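# Bridge the well with sticks and rest the block over its centre

## Task

Four desks, each carrying one arm, surround a square opening (the well) with nothing beneath it but the floor; its centre is at scene x = 0, y = 0 and its edges are parallel to x and y. Approximate arm mounts (metres) and facing (degrees counter-clockwise from +x): arm1 at (+0.22, +0.56, +0.72) facing -90; arm2 at (-0.52, +0.50, +0.72) facing -90; arm3 at (-0.22, -0.56, +0.72) facing +90; arm4 at (+0.52, -0.50, +0.72) facing +90. No single wooden stick spans the well. Get the wooden block to rest with its centre directly above the well's centre; the block and sticks are allowed to overhang the opening, and any number of arms may help. The arrangement must stay in place without any robot holding it, and at the end every gripper must have released and every arm must be moved away.

## Robot and tools

Robots: arm1, arm2, arm3 and arm4 are identical i2rt Big YAM arms, each with six revolute joints, a two-finger gripper and a wrist camera. With joints 1 and 6 at zero and the hand level and pointing ahead, the wrist camera rides on top of the hand looking toward the fingertips. Reach is roughly 1.0 m from the joint-1 axis. The room camera cam_high is fixed, not on a robot.

Frames: everything is expressed in one scene frame with its origin on the floor and +z upward. The well centre is x = 0, y = 0. The hand point is halfway between the fingertips; the hand z axis runs along the fingers and the fingers open and close along hand y. Foot poses are never printed; use the approximate mounts given in the task.

execute_actions: argument actions is a list holding exactly one action, or empty (an empty list only reports state and images). The action is an object keyed by arm name; each arm gets a joints object. Every value is an absolute target, never an offset: joint1_rad to joint6_rad in radians and gripper_m in metres of fingertip separation. Ranges (tolerance counted as arrived in brackets): joint1_rad -2.879 to 2.879 (0.045), rotation about the foot, positive counter-clockwise seen from above, 0 means the arm extends the way its foot faces; joint2_rad 0 to 3.141 (0.14), shoulder, 0 has the upper arm roughly level pointing back, increasing lifts it up then forward; joint3_rad 0 to 3.019 (0.09), elbow, 0 folded, increasing opens; joint4_rad -1.692 to 1.57 (0.055), hand pitch, positive tips fingers up; joint5_rad -1.57 to 1.57 (0.03), sideways hand swing, positive toward the arm's right; joint6_rad -2.094 to 2.094 (0.035), hand roll, positive clockwise viewed from behind the hand; gripper_m 0 to 0.093 (0.003), grip force about 50 to 62 N per pad, lower on some grippers. Motions in one action start together but finish independently; joints run at different speeds so the hand can sweep a wide arc between postures. An action lasts at most 15 s. Any unknown key or out-of-range number rejects the entire call and nothing moves. Omitted joints or arms may keep pushing to earlier targets. Optional cameras lists image sources (arm1_cam_wrist, arm2_cam_wrist, arm3_cam_wrist, arm4_cam_wrist, cam_high, or all); omitted or null means all, [] means none. Images are taken at the end of the call and the pictures line gives their order.

wait: seconds from 0 to 10; commands nothing new and returns state and images like an empty action.

zoom_image: camera plus region [x0, y0, x1, y1] in pixels of that camera's latest full image, origin at the top-left, at most 504 by 504.

finished_scene: scene number (integer); closes the scene permanently once the last command has been held, and reports success. Call it only when the block rests unsupported over the centre and all arms have let go and withdrawn. Answering without any tool call ends everything.

Reading results: joint_positions gives current angles; joint torques list whole drive output per arm joint in joint order (nonzero even unloaded, offset, scaled and noisy, friction can mask or mimic load). joint_status tells how each commanded motion ended. off_target: stopped short and may still push. contact_stop or time_out: the joint holds where it stopped; after time_out it may keep a target limited to 0.375, 0.375, 0.113, 0.225, 0.075, 0.3 rad (joints 1 to 6) from its position and keep pushing, listed under on_its_own, where held at is the held target, not the position. Sending a joint its reported position relieves the push; tiny target changes may do nothing. joint command not followed (usually with a cause line) means a self- and inter-arm clearance check blocked that arm's joint targets (its gripper target still runs); those joints show not_followed and may be retried on later actions until valid targets arrive. The check can be late and ignores fingers, gripper housings and wrist cameras between arms, so arms can still collide. No line reports arm-to-arm contact. If a result reports a stop, further motion calls in the same reply are skipped.

Heat: holding loads or pushing warms motors, even while you think. MOTOR HOT appears from 85 °C; at 100 °C an OVER-TEMPERATURE FAULT drops that arm (motors and gripper release) until it cools, and its unfinished keys read limit_stop_at_motor_heat; resend targets afterwards.

Cameras: calibration lines give pinhole+radial intrinsics K, distortion D and T_world_to_cam mapping scene coordinates to the camera frame (OpenCV conventions); expect small errors, and wrist-camera poses derive from reported joints, so they can be further off. Results list cameras whose numbers changed.

Avoid: pressing two arms together (ends the run), hard impacts, knocking or placing items outside the work area (ends the scene), dropping or slamming objects, long hard pushes. The robot keeps your last command while you think; loose objects may occasionally get nudged. Arms act independently and do not wait for one another.

Each tool is called by a JSON object that holds its "api" and its "payload".

## Session

I'll start by getting the current state and images.

{"api": "execute_actions", "payload": {"actions": []}}

Scene clock: 0.00 s.
Joint torques (N m, as the arm reports them, + toward a larger angle): no reading
arm1.joint_positions: joint1_rad=-0.288 joint2_rad=+0.596 joint3_rad=+1.327 joint4_rad=-1.362 joint5_rad=+0.093 joint6_rad=-0.485 gripper_m=+0.094
arm1.joint_status: not commanded
arm1.hand: x=+0.1271 y=+0.3474 z=+1.2537 quat_wxyz=(-0.141, -0.587, -0.671, +0.430) (m; scene frame)
arm2.joint_positions: joint1_rad=+0.266 joint2_rad=+0.609 joint3_rad=+1.399 joint4_rad=-1.203 joint5_rad=-0.110 joint6_rad=-0.504 gripper_m=+0.095
arm2.joint_status: not commanded
arm2.hand: x=-0.4490 y=+0.2606 z=+1.3840 quat_wxyz=(-0.362, -0.319, -0.776, +0.406) (m; scene frame)
arm3.joint_positions: joint1_rad=+0.152 joint2_rad=+0.537 joint3_rad=+1.385 joint4_rad=-1.334 joint5_rad=+0.243 joint6_rad=+0.304 gripper_m=+0.094
arm3.joint_status: not commanded
arm3.hand: x=-0.2151 y=-0.3601 z=+1.2837 quat_wxyz=(-0.351, +0.522, -0.673, -0.389) (m; scene frame)
arm4.joint_positions: joint1_rad=+0.160 joint2_rad=+0.573 joint3_rad=+1.397 joint4_rad=-1.360 joint5_rad=-0.184 joint6_rad=+0.023 gripper_m=+0.094
arm4.joint_status: not commanded
arm4.hand: x=+0.4626 y=-0.2947 z=+1.2902 quat_wxyz=(-0.254, +0.677, -0.542, -0.428) (m; scene frame)
pictures: arm1_cam_wrist, arm2_cam_wrist, arm3_cam_wrist, arm4_cam_wrist, cam_high
Images, in order (width x height): arm1_cam_wrist 504x504, arm2_cam_wrist 504x504, arm3_cam_wrist 504x504, arm4_cam_wrist 504x504, cam_high 504x504.

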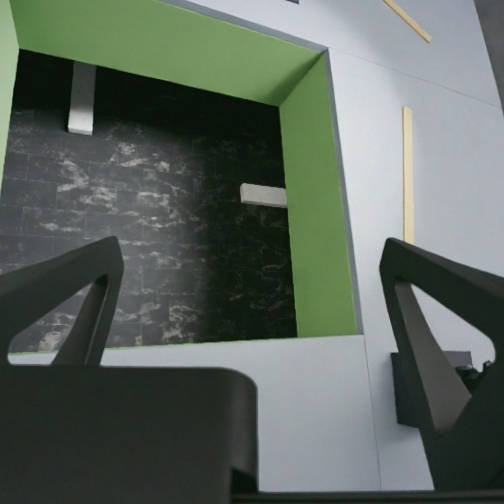

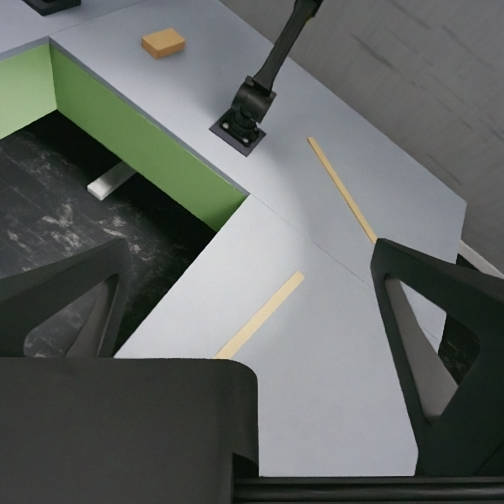

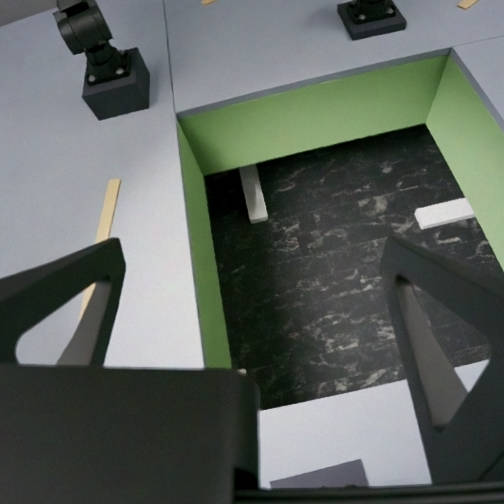

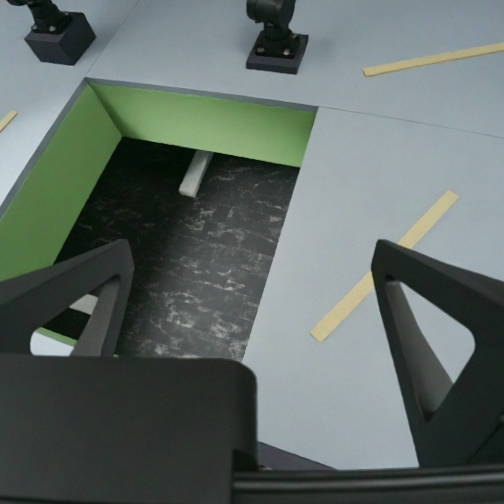

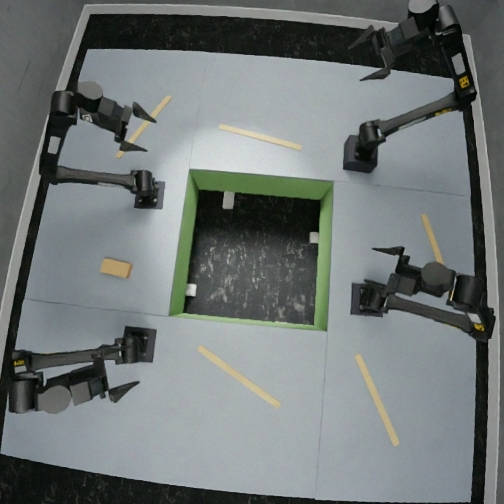

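{"api": "zoom_image", "payload": {"camera": "cam_high", "region": [0, 40, 252, 292]}}

{"api": "zoom_image", "payload": {"camera": "cam_high", "region": [252, 40, 504, 292]}}

{"api": "zoom_image", "payload": {"camera": "cam_high", "region": [100, 252, 352, 504]}}

{"api": "zoom_image", "payload": {"camera": "cam_high", "region": [252, 252, 504, 504]}}

Region (0, 40, 252, 292) of cam_high's 504x504 image, scaled by 2.000, with more detail than that image has.

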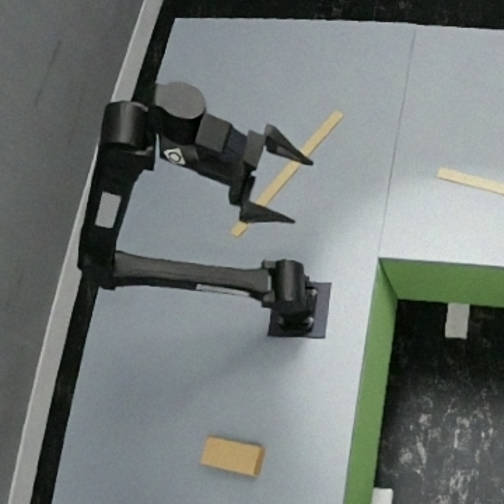

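Region (252, 40, 504, 292) of cam_high's 504x504 image, scaled by 2.000, with more detail than that image has.

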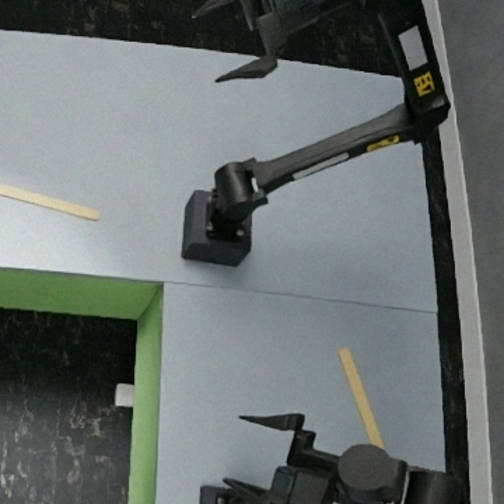

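Region (100, 252, 352, 504) of cam_high's 504x504 image, scaled by 2.000, with more detail than that image has.

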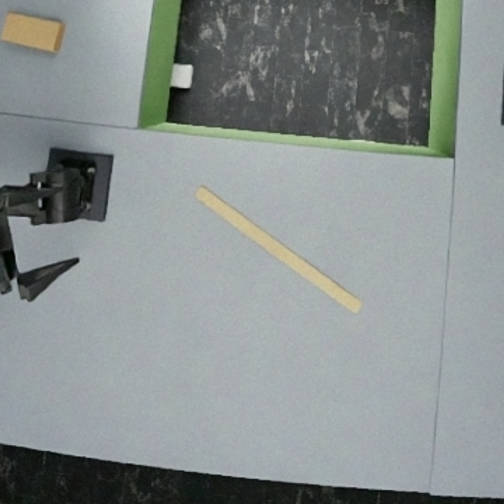

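Region (252, 252, 504, 504) of cam_high's 504x504 image, scaled by 2.000, with more detail than that image has.

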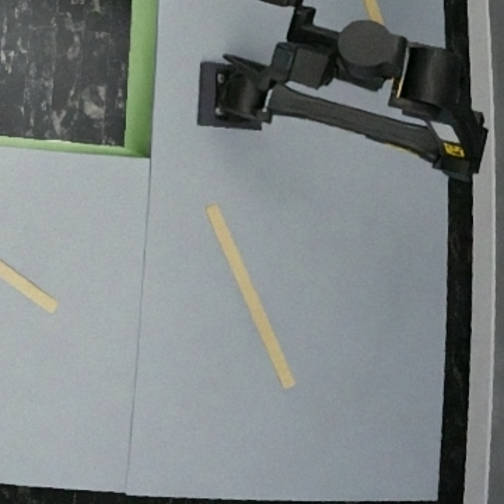

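{"api": "execute_actions", "payload": {"actions": [{"arm1": {"joints": {"joint1_rad": 1.725, "joint2_rad": 1.6, "joint3_rad": 1.4, "joint4_rad": -1.37, "joint5_rad": 0, "joint6_rad": 0}}, "arm2": {"joints": {"joint1_rad": -0.145, "joint2_rad": 1.6, "joint3_rad": 1.4, "joint4_rad": -1.37, "joint5_rad": 0, "joint6_rad": 0}}, "arm3": {"joints": {"joint1_rad": 1.80, "joint2_rad": 1.6, "joint3_rad": 1.4, "joint4_rad": -1.37, "joint5_rad": 0, "joint6_rad": 0}}, "arm4": {"joints": {"joint1_rad": -0.208, "joint2_rad": 1.6, "joint3_rad": 1.4, "joint4_rad": -1.37, "joint5_rad": 0, "joint6_rad": 0}}}]}}

Scene clock: 10.07 s.
Joint torques (N m, as the arm reports them, + toward a larger angle): arm1=[ -0.75 -16.35   9.22   0.4    0.04   0.03] | arm2=[ -0.9  -15.87  11.38  -0.15   0.08   0.21] | arm3=[ -0.12 -12.91   9.89  -0.46   0.06   0.  ] | arm4=[ -0.03 -12.32   8.15  -0.18   0.03  -0.05]
arm1.joint_positions: joint1_rad=+1.733 joint2_rad=+1.612 joint3_rad=+1.380 joint4_rad=-1.364 joint5_rad=-0.002 joint6_rad=-0.011 gripper_m=+0.094
arm1.joint_status: all done
arm1.hand: x=+0.6796 y=+0.6320 z=+0.9236 quat_wxyz=(+0.006, +0.082, -0.997, +0.002) (m; scene frame)
arm2.joint_positions: joint1_rad=-0.143 joint2_rad=+1.585 joint3_rad=+1.392 joint4_rad=-1.355 joint5_rad=-0.002 joint6_rad=-0.011 gripper_m=+0.095
arm2.joint_status: all done
arm2.hand: x=-0.6112 y=+0.0313 z=+0.9951 quat_wxyz=(-0.003, -0.769, -0.640, +0.006) (m; scene frame)
arm3.joint_positions: joint1_rad=+1.808 joint2_rad=+1.609 joint3_rad=+1.385 joint4_rad=-1.357 joint5_rad=-0.001 joint6_rad=+0.011 gripper_m=+0.094
arm3.joint_status: all done
arm3.hand: x=-0.6721 y=-0.6932 z=+0.9020 quat_wxyz=(-0.001, +0.991, +0.136, +0.005) (m; scene frame)
arm4.joint_positions: joint1_rad=-0.208 joint2_rad=+1.599 joint3_rad=+1.390 joint4_rad=-1.360 joint5_rad=-0.002 joint6_rad=+0.012 gripper_m=+0.094
arm4.joint_status: all done
arm4.hand: x=+0.6270 y=-0.0365 z=+0.9209 quat_wxyz=(+0.004, +0.618, -0.786, -0.001) (m; scene frame)
pictures: arm1_cam_wrist, arm2_cam_wrist, arm3_cam_wrist, arm4_cam_wrist, cam_high
camera_calibration (this result's frames):
arm1_cam_wrist: T_world_to_cam=[[0.169072, -0.985584, -0.00630119, 0.514261], [-0.795498, -0.140233, 0.589506, 0.0874523], [-0.581891, -0.0946562, -0.807739, 1.3276], [0, 0, 0, 1]] pos_world=[0.75514, 0.644777, 1.02404]
arm2_cam_wrist: T_world_to_cam=[[-0.98341, 0.181345, -0.00438311, -0.600597], [0.147699, 0.814514, 0.561028, -0.48763], [0.10531, 0.551073, -0.827785, 0.989354], [0, 0, 0, 1]] pos_world=[-0.622799, -0.0391101, 1.08991]
arm3_cam_wrist: T_world_to_cam=[[-0.278047, 0.96056, -0.00372701, 0.48396], [0.773385, 0.226164, 0.592221, 0.146988], [0.569707, 0.161783, -0.805767, 1.34245], [0, 0, 0, 1]] pos_world=[-0.743918, -0.715302, 0.996455]
arm4_cam_wrist: T_world_to_cam=[[0.972637, -0.231618, -0.0181782, -0.598404], [-0.179207, -0.797735, 0.575763, -0.43865], [-0.147858, -0.556751, -0.817414, 0.952617], [0, 0, 0, 1]] pos_world=[0.644273, 0.0418428, 1.02036]
Images, in order (width x height): arm1_cam_wrist 504x504, arm2_cam_wrist 504x504, arm3_cam_wrist 504x504, arm4_cam_wrist 504x504, cam_high 504x504.

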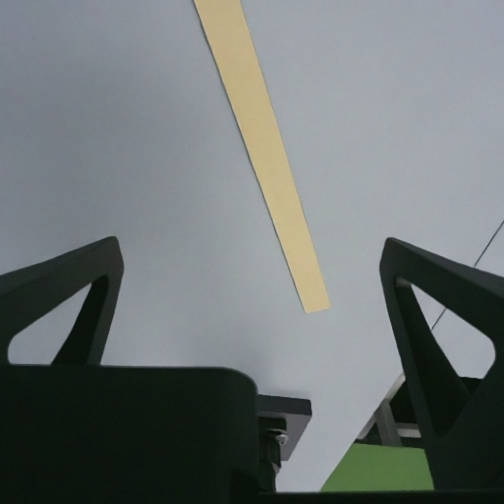

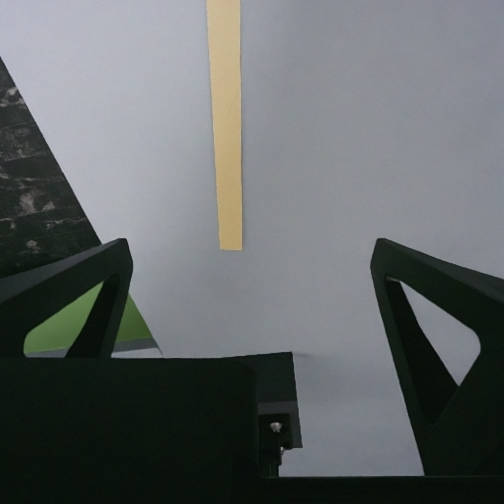

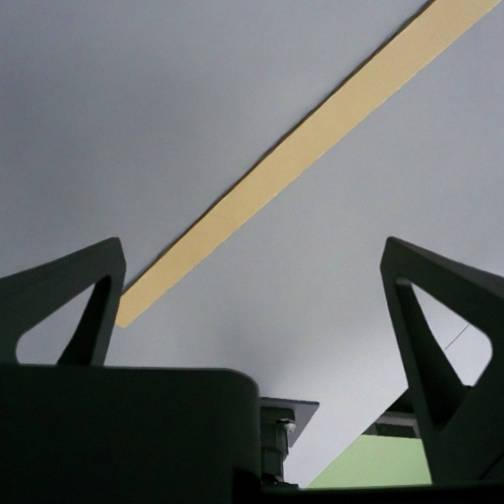

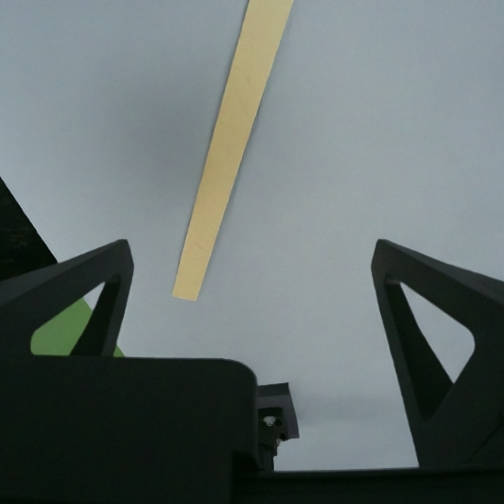

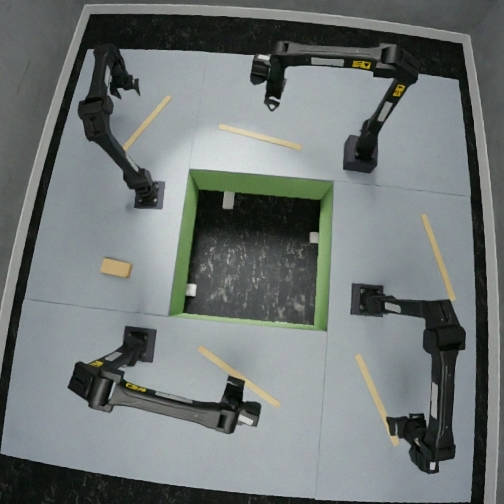

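{"api": "execute_actions", "payload": {"actions": [{"arm1": {"joints": {"joint1_rad": 1.735, "joint2_rad": 1.753, "joint3_rad": 1.226, "joint4_rad": -1.03, "joint5_rad": 0, "joint6_rad": -0.325}}, "arm2": {"joints": {"joint1_rad": -0.094, "joint2_rad": 1.936, "joint3_rad": 1.266, "joint4_rad": -0.91, "joint5_rad": 0, "joint6_rad": 0.06}}, "arm3": {"joints": {"joint1_rad": 1.75, "joint2_rad": 1.566, "joint3_rad": 1.086, "joint4_rad": -1.08, "joint5_rad": 0, "joint6_rad": 0.754}}, "arm4": {"joints": {"joint1_rad": -0.18, "joint2_rad": 1.771, "joint3_rad": 1.256, "joint4_rad": -1.055, "joint5_rad": 0, "joint6_rad": 0.344}}}]}}

Scene clock: 17.03 s.
Joint torques (N m, as the arm reports them, + toward a larger angle): arm1=[ -0.18 -17.15   7.72   1.     0.03  -0.22] | arm2=[ -0.14 -22.18   9.4    1.2    0.07   0.2 ] | arm3=[  0.71 -11.09   8.51   0.57   0.11   0.22] | arm4=[  0.1  -14.22   7.58   0.7    0.06   0.19]
arm1.joint_positions: joint1_rad=+1.733 joint2_rad=+1.761 joint3_rad=+1.215 joint4_rad=-1.040 joint5_rad=-0.002 joint6_rad=-0.314 gripper_m=+0.094
arm1.joint_status: all done
arm1.hand: x=+0.6935 y=+0.6335 z=+0.7963 quat_wxyz=(+0.001, +0.231, -0.973, +0.001) (m; scene frame)
arm2.joint_positions: joint1_rad=-0.095 joint2_rad=+1.945 joint3_rad=+1.252 joint4_rad=-0.925 joint5_rad=-0.002 joint6_rad=+0.049 gripper_m=+0.095
arm2.joint_status: all done
arm2.hand: x=-0.5934 y=-0.0002 z=+0.7740 quat_wxyz=(+0.020, -0.772, -0.635, -0.021) (m; scene frame)
arm3.joint_positions: joint1_rad=+1.745 joint2_rad=+1.570 joint3_rad=+1.078 joint4_rad=-1.094 joint5_rad=-0.001 joint6_rad=+0.741 gripper_m=+0.094
arm3.joint_status: all done
arm3.hand: x=-0.6290 y=-0.6527 z=+0.8091 quat_wxyz=(-0.004, +0.966, -0.257, +0.007) (m; scene frame)
arm4.joint_positions: joint1_rad=-0.182 joint2_rad=+1.776 joint3_rad=+1.240 joint4_rad=-1.071 joint5_rad=-0.002 joint6_rad=+0.332 gripper_m=+0.094
arm4.joint_status: all done
arm4.hand: x=+0.6159 y=-0.0245 z=+0.7853 quat_wxyz=(+0.017, +0.497, -0.867, +0.014) (m; scene frame)
pictures: arm1_cam_wrist, arm2_cam_wrist, arm3_cam_wrist, arm4_cam_wrist, cam_high
camera_calibration (this result's frames):
arm1_cam_wrist: T_world_to_cam=[[0.455784, -0.890064, -0.00681529, 0.253707], [-0.721905, -0.374131, 0.582133, 0.27675], [-0.520686, -0.260407, -0.813065, 1.29978], [0, 0, 0, 1]] pos_world=[0.760931, 0.667829, 0.897433]
arm2_cam_wrist: T_world_to_cam=[[-0.981112, 0.193428, -0.00218811, -0.578637], [0.150833, 0.772046, 0.617409, -0.382373], [0.121113, 0.605418, -0.786639, 0.799384], [0, 0, 0, 1]] pos_world=[-0.606849, -0.0768277, 0.863641]
arm3_cam_wrist: T_world_to_cam=[[0.488609, 0.872473, 0.00722495, 0.872581], [0.70051, -0.397214, 0.592879, -0.293788], [0.520141, -0.284625, -0.805259, 0.913472], [0, 0, 0, 1]] pos_world=[-0.695683, -0.618004, 0.903458]
arm4_cam_wrist: T_world_to_cam=[[0.864322, -0.502922, -0.00414321, -0.538229], [-0.397628, -0.688361, 0.606672, -0.240053], [-0.307961, -0.522713, -0.794941, 0.928576], [0, 0, 0, 1]] pos_world=[0.655717, 0.0494478, 0.881567]
Images, in order (width x height): arm1_cam_wrist 504x504, arm2_cam_wrist 504x504, arm3_cam_wrist 504x504, arm4_cam_wrist 504x504, cam_high 504x504.

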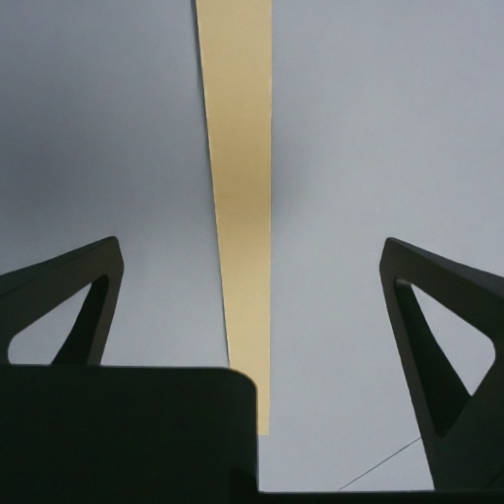

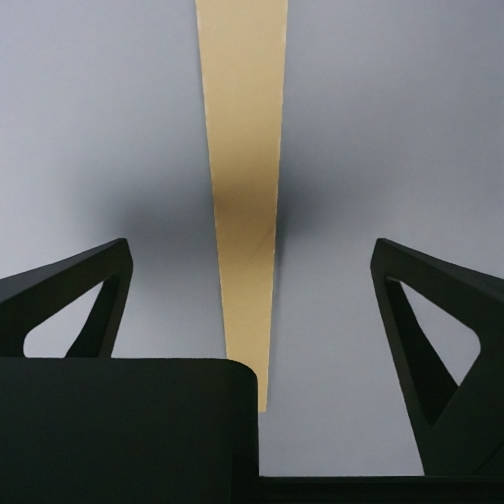

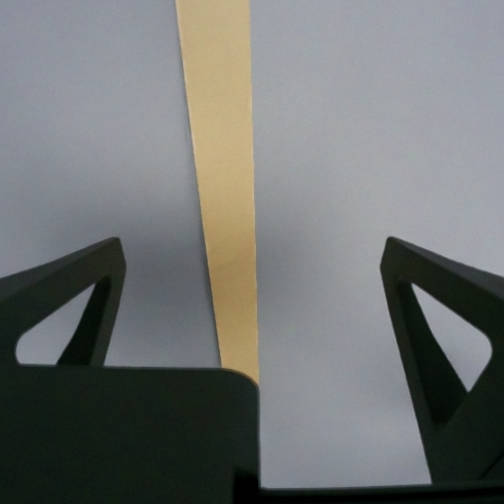

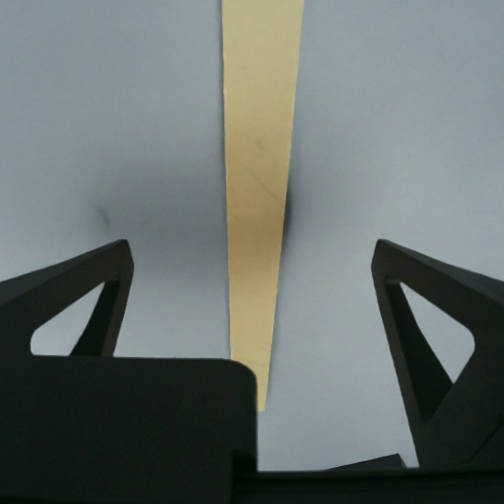

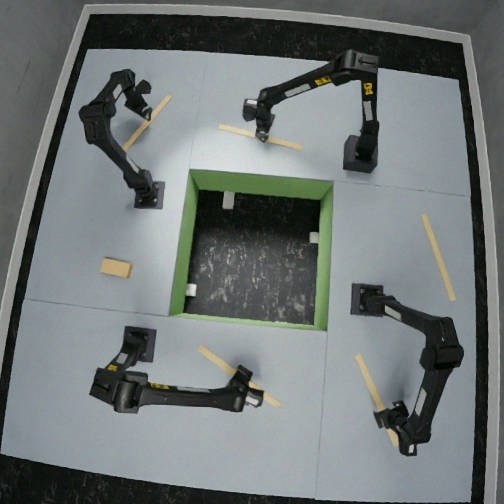

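{"api": "execute_actions", "payload": {"actions": [{"arm1": {"joints": {"joint2_rad": 1.833, "joint3_rad": 1.144, "joint4_rad": -0.868}}, "arm2": {"joints": {"joint2_rad": 2.017, "joint3_rad": 1.268, "joint4_rad": -0.773}}, "arm3": {"joints": {"joint1_rad": 1.77, "joint2_rad": 1.691, "joint3_rad": 1.008, "joint4_rad": -0.861, "joint6_rad": 0.774}}, "arm4": {"joints": {"joint2_rad": 1.847, "joint3_rad": 1.207, "joint4_rad": -0.887}}}]}}

Scene clock: 21.03 s.
Joint torques (N m, as the arm reports them, + toward a larger angle): arm1=[ -0.19 -16.34   6.47   1.04   0.03  -0.22] | arm2=[ -0.48 -17.7    9.44   1.26   0.08   0.19] | arm3=[  0.85 -10.82   7.11   0.64   0.15   0.2 ] | arm4=[  0.21 -13.58   6.2    0.9    0.06   0.19]
arm1.joint_positions: joint1_rad=+1.733 joint2_rad=+1.832 joint3_rad=+1.144 joint4_rad=-0.877 joint5_rad=-0.002 joint6_rad=-0.314 gripper_m=+0.094
arm1.joint_status: all done
arm1.hand: x=+0.6931 y=+0.6332 z=+0.7414 quat_wxyz=(-0.009, +0.232, -0.973, +0.002) (m; scene frame)
arm2.joint_positions: joint1_rad=-0.095 joint2_rad=+1.985 joint3_rad=+1.252 joint4_rad=-0.789 joint5_rad=-0.002 joint6_rad=+0.049 gripper_m=+0.095
arm2.joint_status: all done
arm2.hand: x=-0.5972 y=-0.0263 z=+0.7538 quat_wxyz=(-0.013, -0.772, -0.635, +0.015) (m; scene frame)
arm3.joint_positions: joint1_rad=+1.764 joint2_rad=+1.682 joint3_rad=+1.006 joint4_rad=-0.876 joint5_rad=-0.002 joint6_rad=+0.761 gripper_m=+0.094
arm3.joint_status: all done
arm3.hand: x=-0.6385 y=-0.6634 z=+0.7410 quat_wxyz=(+0.004, +0.966, -0.257, -0.008) (m; scene frame)
arm4.joint_positions: joint1_rad=-0.182 joint2_rad=+1.842 joint3_rad=+1.204 joint4_rad=-0.904 joint5_rad=-0.002 joint6_rad=+0.332 gripper_m=+0.094
arm4.joint_status: all done
arm4.hand: x=+0.6192 y=-0.0071 z=+0.7426 quat_wxyz=(-0.005, +0.497, -0.868, -0.011) (m; scene frame)
pictures: arm1_cam_wrist, arm2_cam_wrist, arm3_cam_wrist, arm4_cam_wrist, cam_high
camera_calibration (this result's frames):
arm1_cam_wrist: T_world_to_cam=[[0.455942, -0.89001, -0.000328129, 0.248277], [-0.733559, -0.376002, 0.566139, 0.329436], [-0.503993, -0.257886, -0.82431, 1.25001], [0, 0, 0, 1]] pos_world=[0.758456, 0.667197, 0.843969]
arm2_cam_wrist: T_world_to_cam=[[-0.981229, 0.192719, -0.00692216, -0.573952], [0.158652, 0.827138, 0.53914, -0.284066], [0.109628, 0.527922, -0.842188, 0.83276], [0, 0, 0, 1]] pos_world=[-0.609405, -0.0940586, 0.850518]
arm3_cam_wrist: T_world_to_cam=[[0.489387, 0.8719, -0.0170664, 0.905146], [0.719863, -0.392849, 0.572247, -0.22037], [0.492237, -0.292336, -0.819904, 0.848435], [0, 0, 0, 1]] pos_world=[-0.701962, -0.627741, 0.837188]
arm4_cam_wrist: T_world_to_cam=[[0.864367, -0.502218, -0.025417, -0.516739], [-0.405401, -0.725859, 0.555679, -0.158443], [-0.297521, -0.470007, -0.831008, 0.92544], [0, 0, 0, 1]] pos_world=[0.657758, 0.0604402, 0.843958]
Images, in order (width x height): arm1_cam_wrist 504x504, arm2_cam_wrist 504x504, arm3_cam_wrist 504x504, arm4_cam_wrist 504x504, cam_high 504x504.

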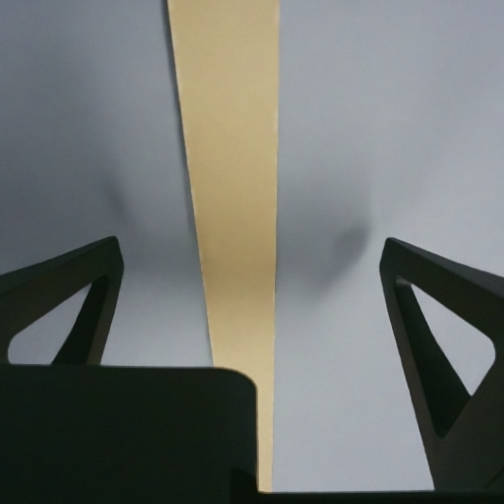

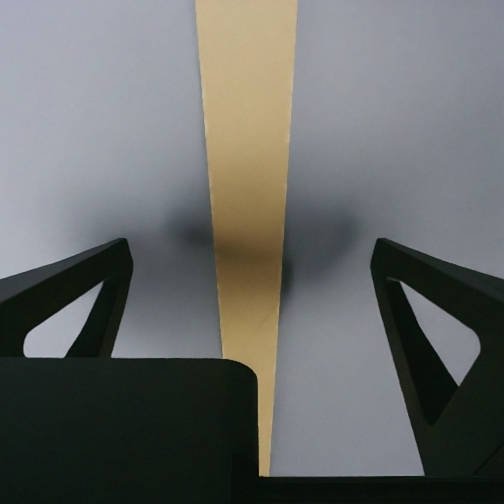

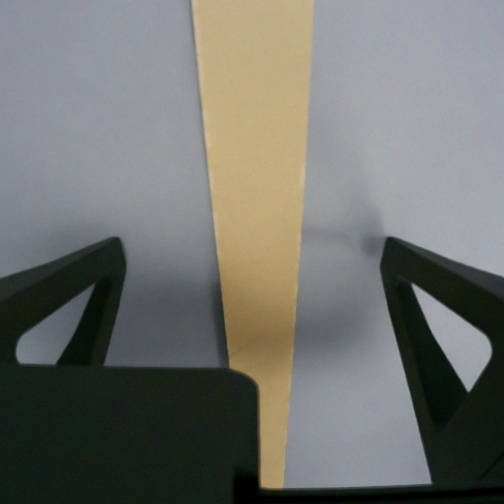

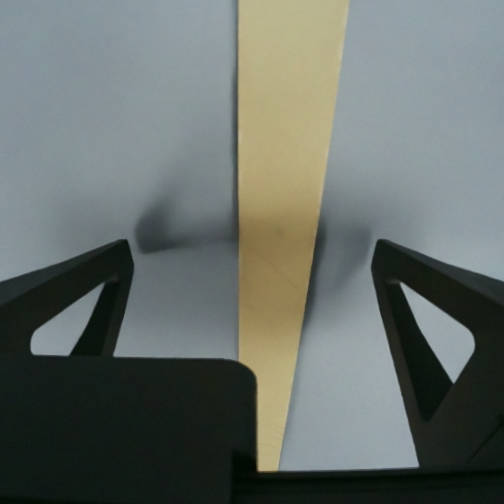

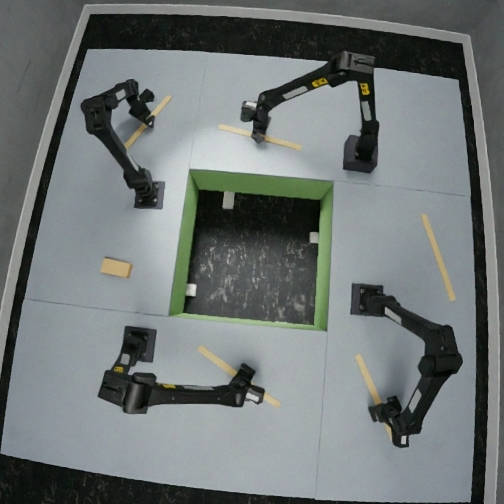

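{"api": "execute_actions", "payload": {"actions": [{"arm1": {"joints": {"joint2_rad": 1.868, "joint4_rad": -0.852}}, "arm2": {"joints": {"joint2_rad": 2.05, "joint4_rad": -0.765}}, "arm3": {"joints": {"joint2_rad": 1.725, "joint4_rad": -0.845}}, "arm4": {"joints": {"joint2_rad": 1.882, "joint4_rad": -0.877}}}], "cameras": ["arm1_cam_wrist", "arm2_cam_wrist", "arm3_cam_wrist", "arm4_cam_wrist"]}}

Scene clock: 22.43 s.
Joint torques (N m, as the arm reports them, + toward a larger angle): arm1=[ -0.19 -15.41   6.33   1.06   0.03  -0.22] | arm2=[ -0.72 -17.71   9.14   1.21   0.07   0.19] | arm3=[ 0.8  -8.87  7.11  0.65  0.15  0.2 ] | arm4=[  0.02 -11.8    6.09   0.83   0.07   0.17]
arm1.joint_positions: joint1_rad=+1.733 joint2_rad=+1.850 joint3_rad=+1.144 joint4_rad=-0.862 joint5_rad=-0.002 joint6_rad=-0.314 gripper_m=+0.094
arm1.joint_status: all done
arm1.hand: x=+0.6944 y=+0.6334 z=+0.7333 quat_wxyz=(-0.008, +0.232, -0.973, +0.002) (m; scene frame)
arm2.joint_positions: joint1_rad=-0.095 joint2_rad=+2.015 joint3_rad=+1.252 joint4_rad=-0.779 joint5_rad=-0.001 joint6_rad=+0.049 gripper_m=+0.095
arm2.joint_status: all done
arm2.hand: x=-0.5970 y=-0.0229 z=+0.7388 quat_wxyz=(-0.006, -0.772, -0.635, +0.008) (m; scene frame)
arm3.joint_positions: joint1_rad=+1.764 joint2_rad=+1.688 joint3_rad=+1.006 joint4_rad=-0.859 joint5_rad=-0.002 joint6_rad=+0.762 gripper_m=+0.094
arm3.joint_status: all done
arm3.hand: x=-0.6418 y=-0.6642 z=+0.7384 quat_wxyz=(+0.007, +0.966, -0.257, -0.013) (m; scene frame)
arm4.joint_positions: joint1_rad=-0.182 joint2_rad=+1.853 joint3_rad=+1.204 joint4_rad=-0.892 joint5_rad=-0.003 joint6_rad=+0.333 gripper_m=+0.094
arm4.joint_status: all done
arm4.hand: x=+0.6194 y=-0.0058 z=+0.7371 quat_wxyz=(-0.005, +0.497, -0.868, -0.011) (m; scene frame)
pictures: arm1_cam_wrist, arm2_cam_wrist, arm3_cam_wrist, arm4_cam_wrist
camera_calibration (this result's frames):
arm1_cam_wrist: T_world_to_cam=[[0.455931, -0.890015, -0.00104907, 0.248359], [-0.73228, -0.375797, 0.567928, 0.332692], [-0.505859, -0.258168, -0.823077, 1.24465], [0, 0, 0, 1]] pos_world=[0.760008, 0.667397, 0.835761]
arm2_cam_wrist: T_world_to_cam=[[-0.981201, 0.192928, -0.00478976, -0.576018], [0.157747, 0.816078, 0.555997, -0.292102], [0.111176, 0.544789, -0.831171, 0.811434], [0, 0, 0, 1]] pos_world=[-0.609323, -0.0925523, 0.834089]
arm3_cam_wrist: T_world_to_cam=[[0.48983, 0.871484, -0.0241182, 0.912612], [0.725261, -0.391979, 0.565993, -0.208189], [0.4838, -0.294732, -0.824057, 0.843747], [0, 0, 0, 1]] pos_world=[-0.704238, -0.628253, 0.83514]
arm4_cam_wrist: T_world_to_cam=[[0.863786, -0.503197, -0.0258001, -0.515738], [-0.406002, -0.725438, 0.555789, -0.154123], [-0.298388, -0.469608, -0.830923, 0.922053], [0, 0, 0, 1]] pos_world=[0.658043, 0.0616791, 0.838509]
Images, in order (width x height): arm1_cam_wrist 504x504, arm2_cam_wrist 504x504, arm3_cam_wrist 504x504, arm4_cam_wrist 504x504.

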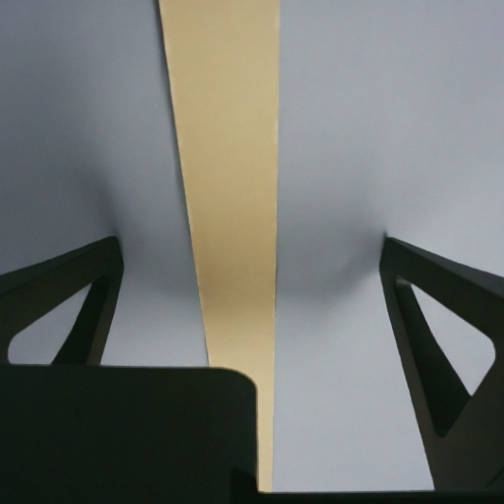

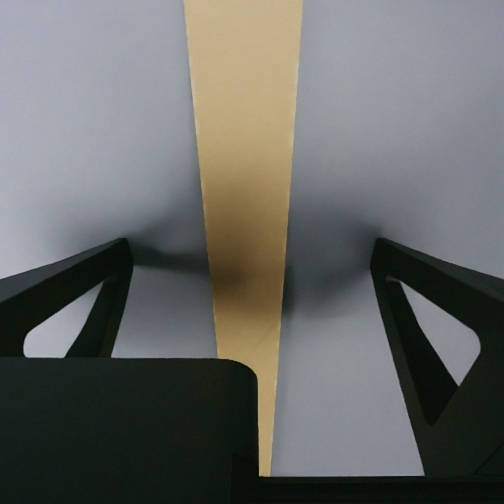

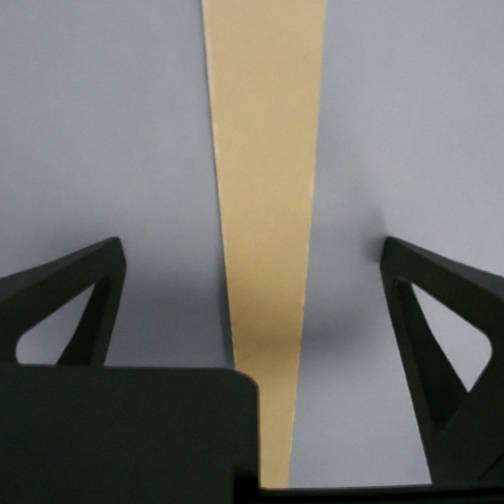

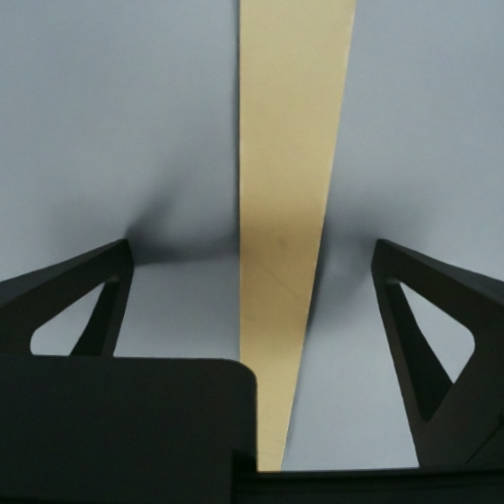

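{"api": "execute_actions", "payload": {"actions": [{"arm1": {"joints": {"joint2_rad": 1.885}}, "arm2": {"joints": {"joint2_rad": 2.075}}, "arm3": {"joints": {"joint2_rad": 1.755}}, "arm4": {"joints": {"joint2_rad": 1.905}}}], "cameras": ["arm1_cam_wrist", "arm2_cam_wrist", "arm3_cam_wrist", "arm4_cam_wrist"]}}

Scene clock: 23.63 s.
Joint torques (N m, as the arm reports them, + toward a larger angle): arm1=[ -0.2  -14.28   6.28   1.    -0.02  -0.22] | arm2=[ -0.55 -16.1    9.34   1.3   -0.02   0.16] | arm3=[ 0.84 -6.9   7.11  0.68  0.17  0.2 ] | arm4=[  0.16 -10.13   6.18   0.82   0.07   0.17]
arm1.joint_positions: joint1_rad=+1.733 joint2_rad=+1.855 joint3_rad=+1.144 joint4_rad=-0.860 joint5_rad=+0.000 joint6_rad=-0.315 gripper_m=+0.094
arm1.joint_status: all done
arm1.hand: x=+0.6940 y=+0.6331 z=+0.7309 quat_wxyz=(-0.006, +0.232, -0.973, +0.003) (m; scene frame)
arm2.joint_positions: joint1_rad=-0.095 joint2_rad=+2.016 joint3_rad=+1.252 joint4_rad=-0.779 joint5_rad=-0.001 joint6_rad=+0.051 gripper_m=+0.095
arm2.joint_status: all done
arm2.hand: x=-0.5969 y=-0.0227 z=+0.7384 quat_wxyz=(-0.005, -0.773, -0.634, +0.008) (m; scene frame)
arm3.joint_positions: joint1_rad=+1.764 joint2_rad=+1.690 joint3_rad=+1.006 joint4_rad=-0.859 joint5_rad=-0.003 joint6_rad=+0.762 gripper_m=+0.094
arm3.joint_status: all done
arm3.hand: x=-0.6415 y=-0.6643 z=+0.7376 quat_wxyz=(+0.007, +0.966, -0.257, -0.012) (m; scene frame)
arm4.joint_positions: joint1_rad=-0.182 joint2_rad=+1.854 joint3_rad=+1.204 joint4_rad=-0.892 joint5_rad=-0.003 joint6_rad=+0.333 gripper_m=+0.094
arm4.joint_status: all done
arm4.hand: x=+0.6194 y=-0.0059 z=+0.7370 quat_wxyz=(-0.005, +0.497, -0.868, -0.011) (m; scene frame)
pictures: arm1_cam_wrist, arm2_cam_wrist, arm3_cam_wrist, arm4_cam_wrist
camera_calibration (this result's frames):
arm1_cam_wrist: T_world_to_cam=[[0.456236, -0.889858, -0.00116036, 0.248053], [-0.730101, -0.375072, 0.571203, 0.329369], [-0.508725, -0.259756, -0.820808, 1.24371], [0, 0, 0, 1]] pos_world=[0.76001, 0.667331, 0.833001]
arm2_cam_wrist: T_world_to_cam=[[-0.98083, 0.194805, -0.00478742, -0.575766], [0.159224, 0.815361, 0.556628, -0.291617], [0.112337, 0.545195, -0.830748, 0.811419], [0, 0, 0, 1]] pos_world=[-0.609449, -0.0924467, 0.83365]
arm3_cam_wrist: T_world_to_cam=[[0.489863, 0.871486, -0.0233708, 0.912003], [0.724115, -0.391804, 0.56758, -0.209741], [0.485481, -0.294959, -0.822987, 0.84309], [0, 0, 0, 1]] pos_world=[-0.704184, -0.628298, 0.834211]
arm4_cam_wrist: T_world_to_cam=[[0.863785, -0.503205, -0.0256769, -0.515849], [-0.405959, -0.725231, 0.556091, -0.154309], [-0.29845, -0.469919, -0.830725, 0.921764], [0, 0, 0, 1]] pos_world=[0.65804, 0.0616667, 0.838297]
Images, in order (width x height): arm1_cam_wrist 504x504, arm2_cam_wrist 504x504, arm3_cam_wrist 504x504, arm4_cam_wrist 504x504.

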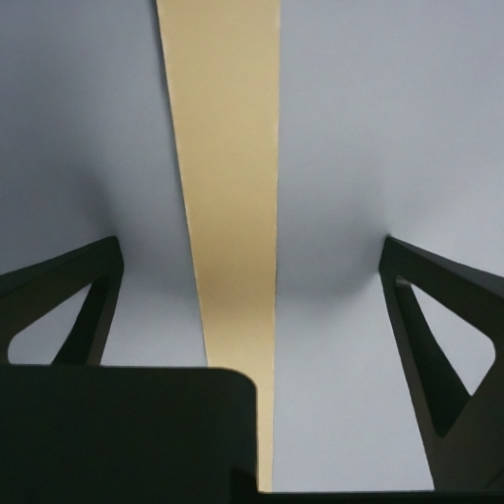

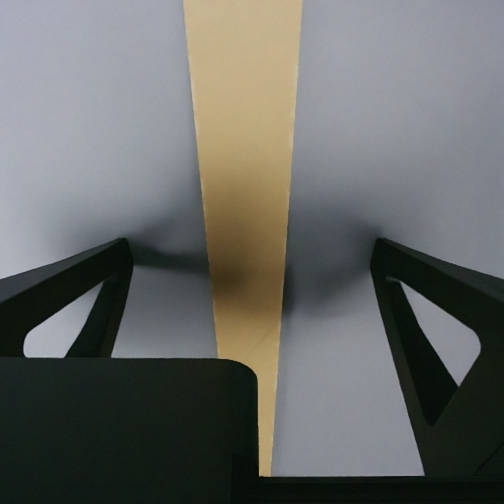

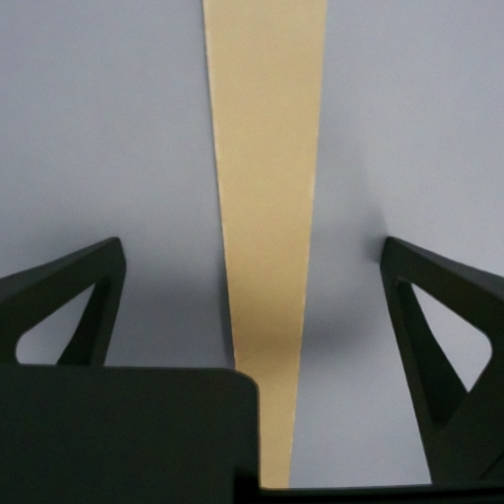

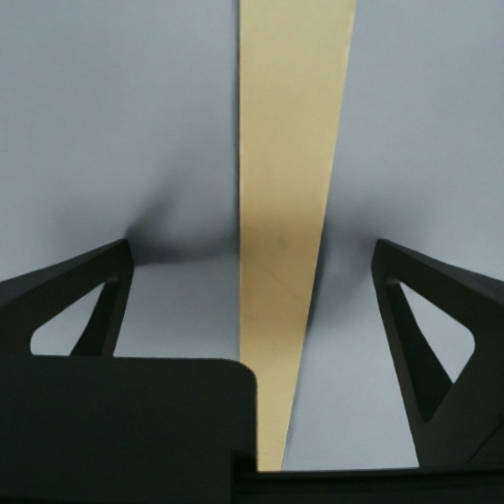

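{"api": "execute_actions", "payload": {"actions": [{"arm1": {"joints": {"joint2_rad": 1.862, "gripper_m": 0.012}}, "arm2": {"joints": {"joint2_rad": 2.025, "gripper_m": 0.012}}, "arm3": {"joints": {"joint2_rad": 1.70, "gripper_m": 0.012}}, "arm4": {"joints": {"joint2_rad": 1.863, "gripper_m": 0.012}}}], "cameras": ["arm1_cam_wrist", "arm2_cam_wrist", "arm3_cam_wrist", "arm4_cam_wrist"]}}

Scene clock: 24.80 s.
Joint torques (N m, as the arm reports them, + toward a larger angle): arm1=[ -0.16 -16.27   6.28   0.95  -0.02  -0.21] | arm2=[ -0.26 -20.4    9.09   1.19  -0.06   0.19] | arm3=[  0.64 -10.75   7.11   0.35   0.22   0.2 ] | arm4=[  0.04 -13.67   6.15   0.8    0.09   0.18]
arm1.joint_positions: joint1_rad=+1.733 joint2_rad=+1.855 joint3_rad=+1.144 joint4_rad=-0.859 joint5_rad=+0.000 joint6_rad=-0.315 gripper_m=+0.027
arm1.joint_status: gripper_m off_target (ended at +0.027, target +0.012); the others done
arm1.hand: x=+0.6943 y=+0.6331 z=+0.7309 quat_wxyz=(-0.007, +0.232, -0.973, +0.003) (m; scene frame)
arm2.joint_positions: joint1_rad=-0.095 joint2_rad=+2.016 joint3_rad=+1.252 joint4_rad=-0.778 joint5_rad=+0.002 joint6_rad=+0.051 gripper_m=+0.027
arm2.joint_status: gripper_m off_target (ended at +0.027, target +0.012); the others done
arm2.hand: x=-0.5974 y=-0.0228 z=+0.7384 quat_wxyz=(-0.005, -0.773, -0.634, +0.009) (m; scene frame)
arm3.joint_positions: joint1_rad=+1.767 joint2_rad=+1.690 joint3_rad=+1.006 joint4_rad=-0.851 joint5_rad=-0.004 joint6_rad=+0.762 gripper_m=+0.027
arm3.joint_status: gripper_m off_target (ended at +0.027, target +0.012); the others done
arm3.hand: x=-0.6432 y=-0.6664 z=+0.7378 quat_wxyz=(+0.009, +0.967, -0.256, -0.015) (m; scene frame)
arm4.joint_positions: joint1_rad=-0.181 joint2_rad=+1.854 joint3_rad=+1.204 joint4_rad=-0.891 joint5_rad=-0.003 joint6_rad=+0.333 gripper_m=+0.027
arm4.joint_status: gripper_m off_target (ended at +0.027, target +0.012); the others done
arm4.hand: x=+0.6190 y=-0.0055 z=+0.7370 quat_wxyz=(-0.005, +0.497, -0.868, -0.011) (m; scene frame)
pictures: arm1_cam_wrist, arm2_cam_wrist, arm3_cam_wrist, arm4_cam_wrist
camera_calibration (this result's frames):
arm1_cam_wrist: T_world_to_cam=[[0.456915, -0.88951, -0.000428598, 0.246675], [-0.730493, -0.375508, 0.570416, 0.330692], [-0.507551, -0.260319, -0.821356, 1.2438], [0, 0, 0, 1]] pos_world=[0.760151, 0.667381, 0.833076]
arm2_cam_wrist: T_world_to_cam=[[-0.980831, 0.194843, -0.00254087, -0.577808], [0.160578, 0.815591, 0.555902, -0.290098], [0.110386, 0.544838, -0.831244, 0.810732], [0, 0, 0, 1]] pos_world=[-0.609642, -0.0925345, 0.833714]
arm3_cam_wrist: T_world_to_cam=[[0.486935, 0.872915, -0.0302089, 0.918806], [0.729978, -0.387722, 0.562853, -0.199547], [0.479611, -0.296125, -0.826005, 0.841103], [0, 0, 0, 1]] pos_world=[-0.705136, -0.630337, 0.834826]
arm4_cam_wrist: T_world_to_cam=[[0.863975, -0.502841, -0.0264207, -0.514899], [-0.40559, -0.726055, 0.555285, -0.153846], [-0.298403, -0.469037, -0.83124, 0.922183], [0, 0, 0, 1]] pos_world=[0.657644, 0.0619243, 0.83838]
Images, in order (width x height): arm1_cam_wrist 504x504, arm2_cam_wrist 504x504, arm3_cam_wrist 504x504, arm4_cam_wrist 504x504.

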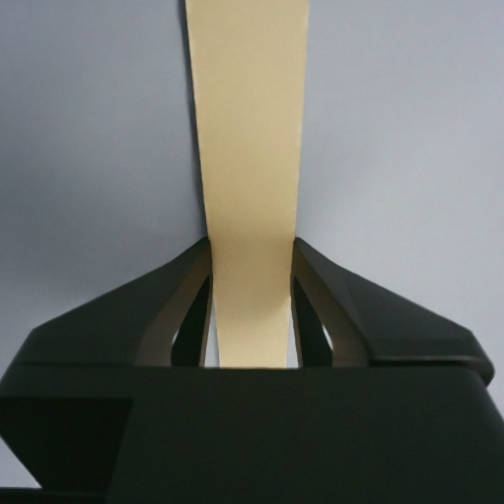

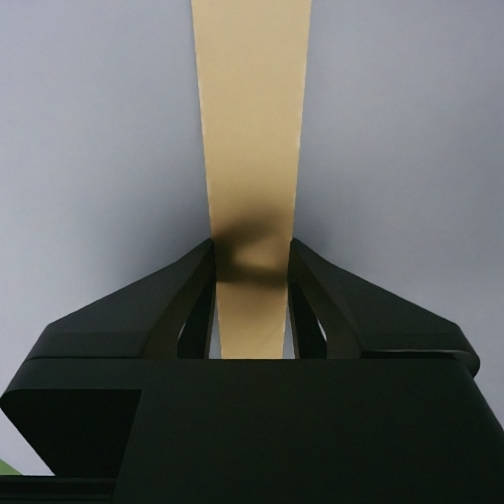

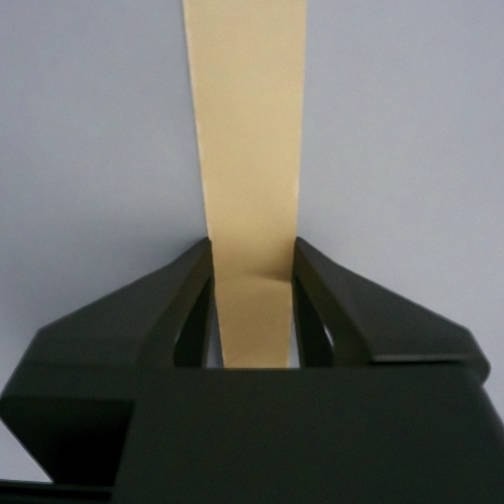

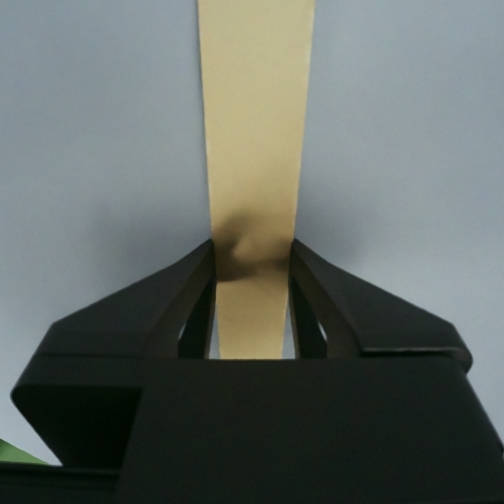

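{"api": "execute_actions", "payload": {"actions": [{"arm1": {"joints": {"joint2_rad": 1.70, "joint3_rad": 1.20, "joint4_rad": -1.07}}, "arm2": {"joints": {"joint2_rad": 1.86, "joint3_rad": 1.30, "joint4_rad": -0.99}}, "arm3": {"joints": {"joint2_rad": 1.54, "joint3_rad": 1.06, "joint4_rad": -1.07}}, "arm4": {"joints": {"joint2_rad": 1.70, "joint3_rad": 1.26, "joint4_rad": -1.11}}}]}}

Scene clock: 32.40 s.
Joint torques (N m, as the arm reports them, + toward a larger angle): arm1=[ -0.18 -14.     9.35   0.28  -0.02  -0.21] | arm2=[ -0.12 -19.08  11.07  -0.25  -0.06   0.15] | arm3=[  0.65 -10.07  10.61  -0.45   0.16   0.2 ] | arm4=[  0.06 -11.6    8.47  -0.37   0.09   0.17]
arm1.joint_positions: joint1_rad=+1.733 joint2_rad=+1.685 joint3_rad=+1.166 joint4_rad=-1.061 joint5_rad=+0.000 joint6_rad=-0.315 gripper_m=+0.027
arm1.joint_status: all done
arm1.hand: x=+0.6725 y=+0.6301 z=+0.8145 quat_wxyz=(-0.002, +0.232, -0.973, +0.002) (m; scene frame)
arm2.joint_positions: joint1_rad=-0.095 joint2_rad=+1.845 joint3_rad=+1.278 joint4_rad=-0.976 joint5_rad=+0.002 joint6_rad=+0.051 gripper_m=+0.027
arm2.joint_status: all done
arm2.hand: x=-0.5958 y=-0.0137 z=+0.8312 quat_wxyz=(-0.005, -0.773, -0.634, +0.008) (m; scene frame)
arm3.joint_positions: joint1_rad=+1.767 joint2_rad=+1.537 joint3_rad=+1.025 joint4_rad=-1.057 joint5_rad=-0.002 joint6_rad=+0.762 gripper_m=+0.027
arm3.joint_status: all done
arm3.hand: x=-0.6152 y=-0.6593 z=+0.8046 quat_wxyz=(+0.000, +0.967, -0.256, +0.000) (m; scene frame)
arm4.joint_positions: joint1_rad=-0.181 joint2_rad=+1.684 joint3_rad=+1.237 joint4_rad=-1.094 joint5_rad=-0.003 joint6_rad=+0.333 gripper_m=+0.027
arm4.joint_status: all done
arm4.hand: x=+0.6155 y=-0.0249 z=+0.8273 quat_wxyz=(-0.005, +0.497, -0.868, -0.012) (m; scene frame)
pictures: arm1_cam_wrist, arm2_cam_wrist, arm3_cam_wrist, arm4_cam_wrist, cam_high
camera_calibration (this result's frames):
arm1_cam_wrist: T_world_to_cam=[[0.456855, -0.889534, -0.00356276, 0.256658], [-0.724881, -0.374606, 0.578116, 0.255262], [-0.515588, -0.261532, -0.815947, 1.30242], [0, 0, 0, 1]] pos_world=[0.739291, 0.664554, 0.916049]
arm2_cam_wrist: T_world_to_cam=[[-0.980831, 0.194845, -0.00252141, -0.577792], [0.160548, 0.81538, 0.556219, -0.349672], [0.110432, 0.545152, -0.831032, 0.882552], [0, 0, 0, 1]] pos_world=[-0.608039, -0.083429, 0.926467]
arm3_cam_wrist: T_world_to_cam=[[0.487606, 0.873047, -0.00535188, 0.881498], [0.710854, -0.393446, 0.582998, -0.286554], [0.50688, -0.288078, -0.812456, 0.896173], [0, 0, 0, 1]] pos_world=[-0.680378, -0.624165, 0.899879]
arm4_cam_wrist: T_world_to_cam=[[0.863977, -0.502824, -0.0266674, -0.519046], [-0.405675, -0.726468, 0.554681, -0.218906], [-0.29828, -0.468414, -0.831635, 0.987394], [0, 0, 0, 1]] pos_world=[0.654159, 0.0424915, 0.928733]
Images, in order (width x height): arm1_cam_wrist 504x504, arm2_cam_wrist 504x504, arm3_cam_wrist 504x504, arm4_cam_wrist 504x504, cam_high 504x504.

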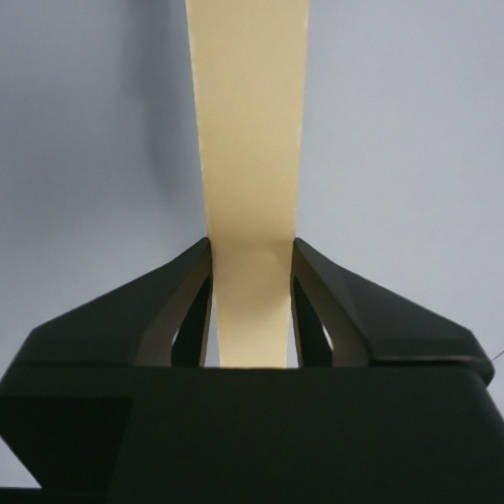

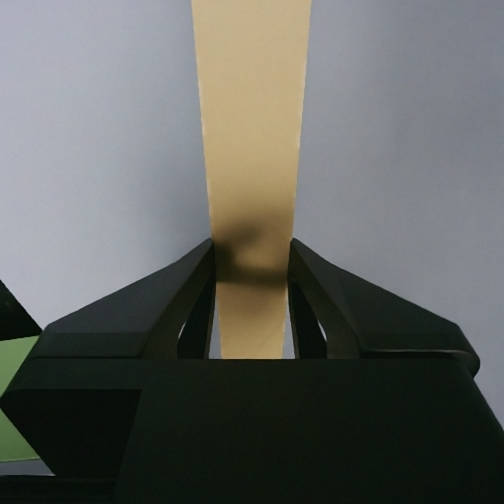

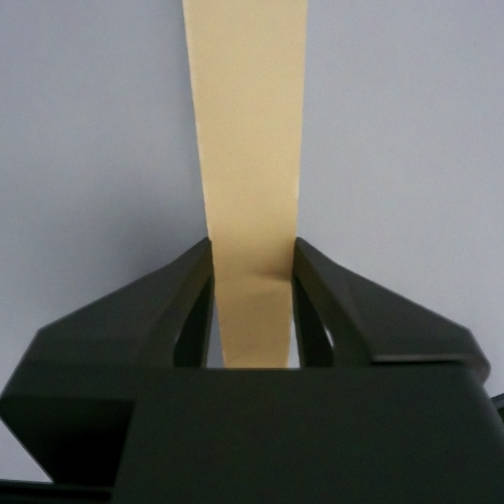

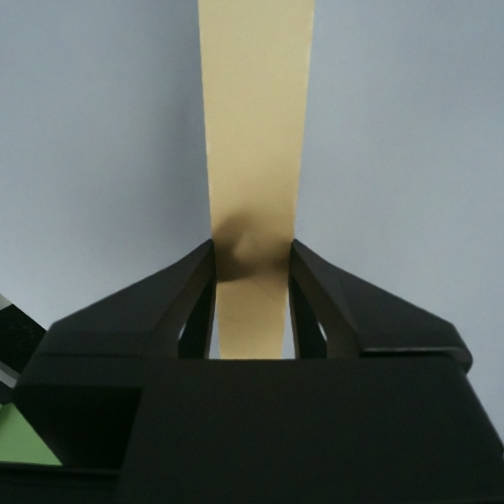

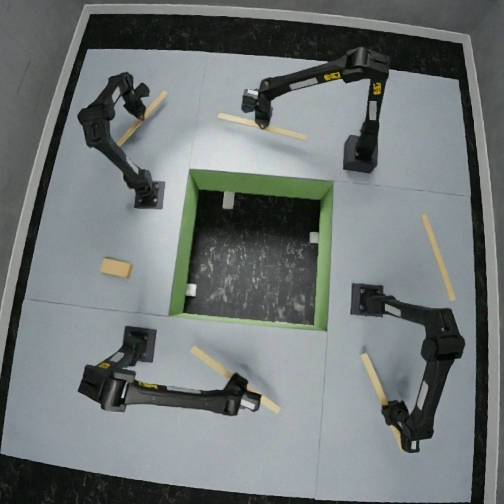

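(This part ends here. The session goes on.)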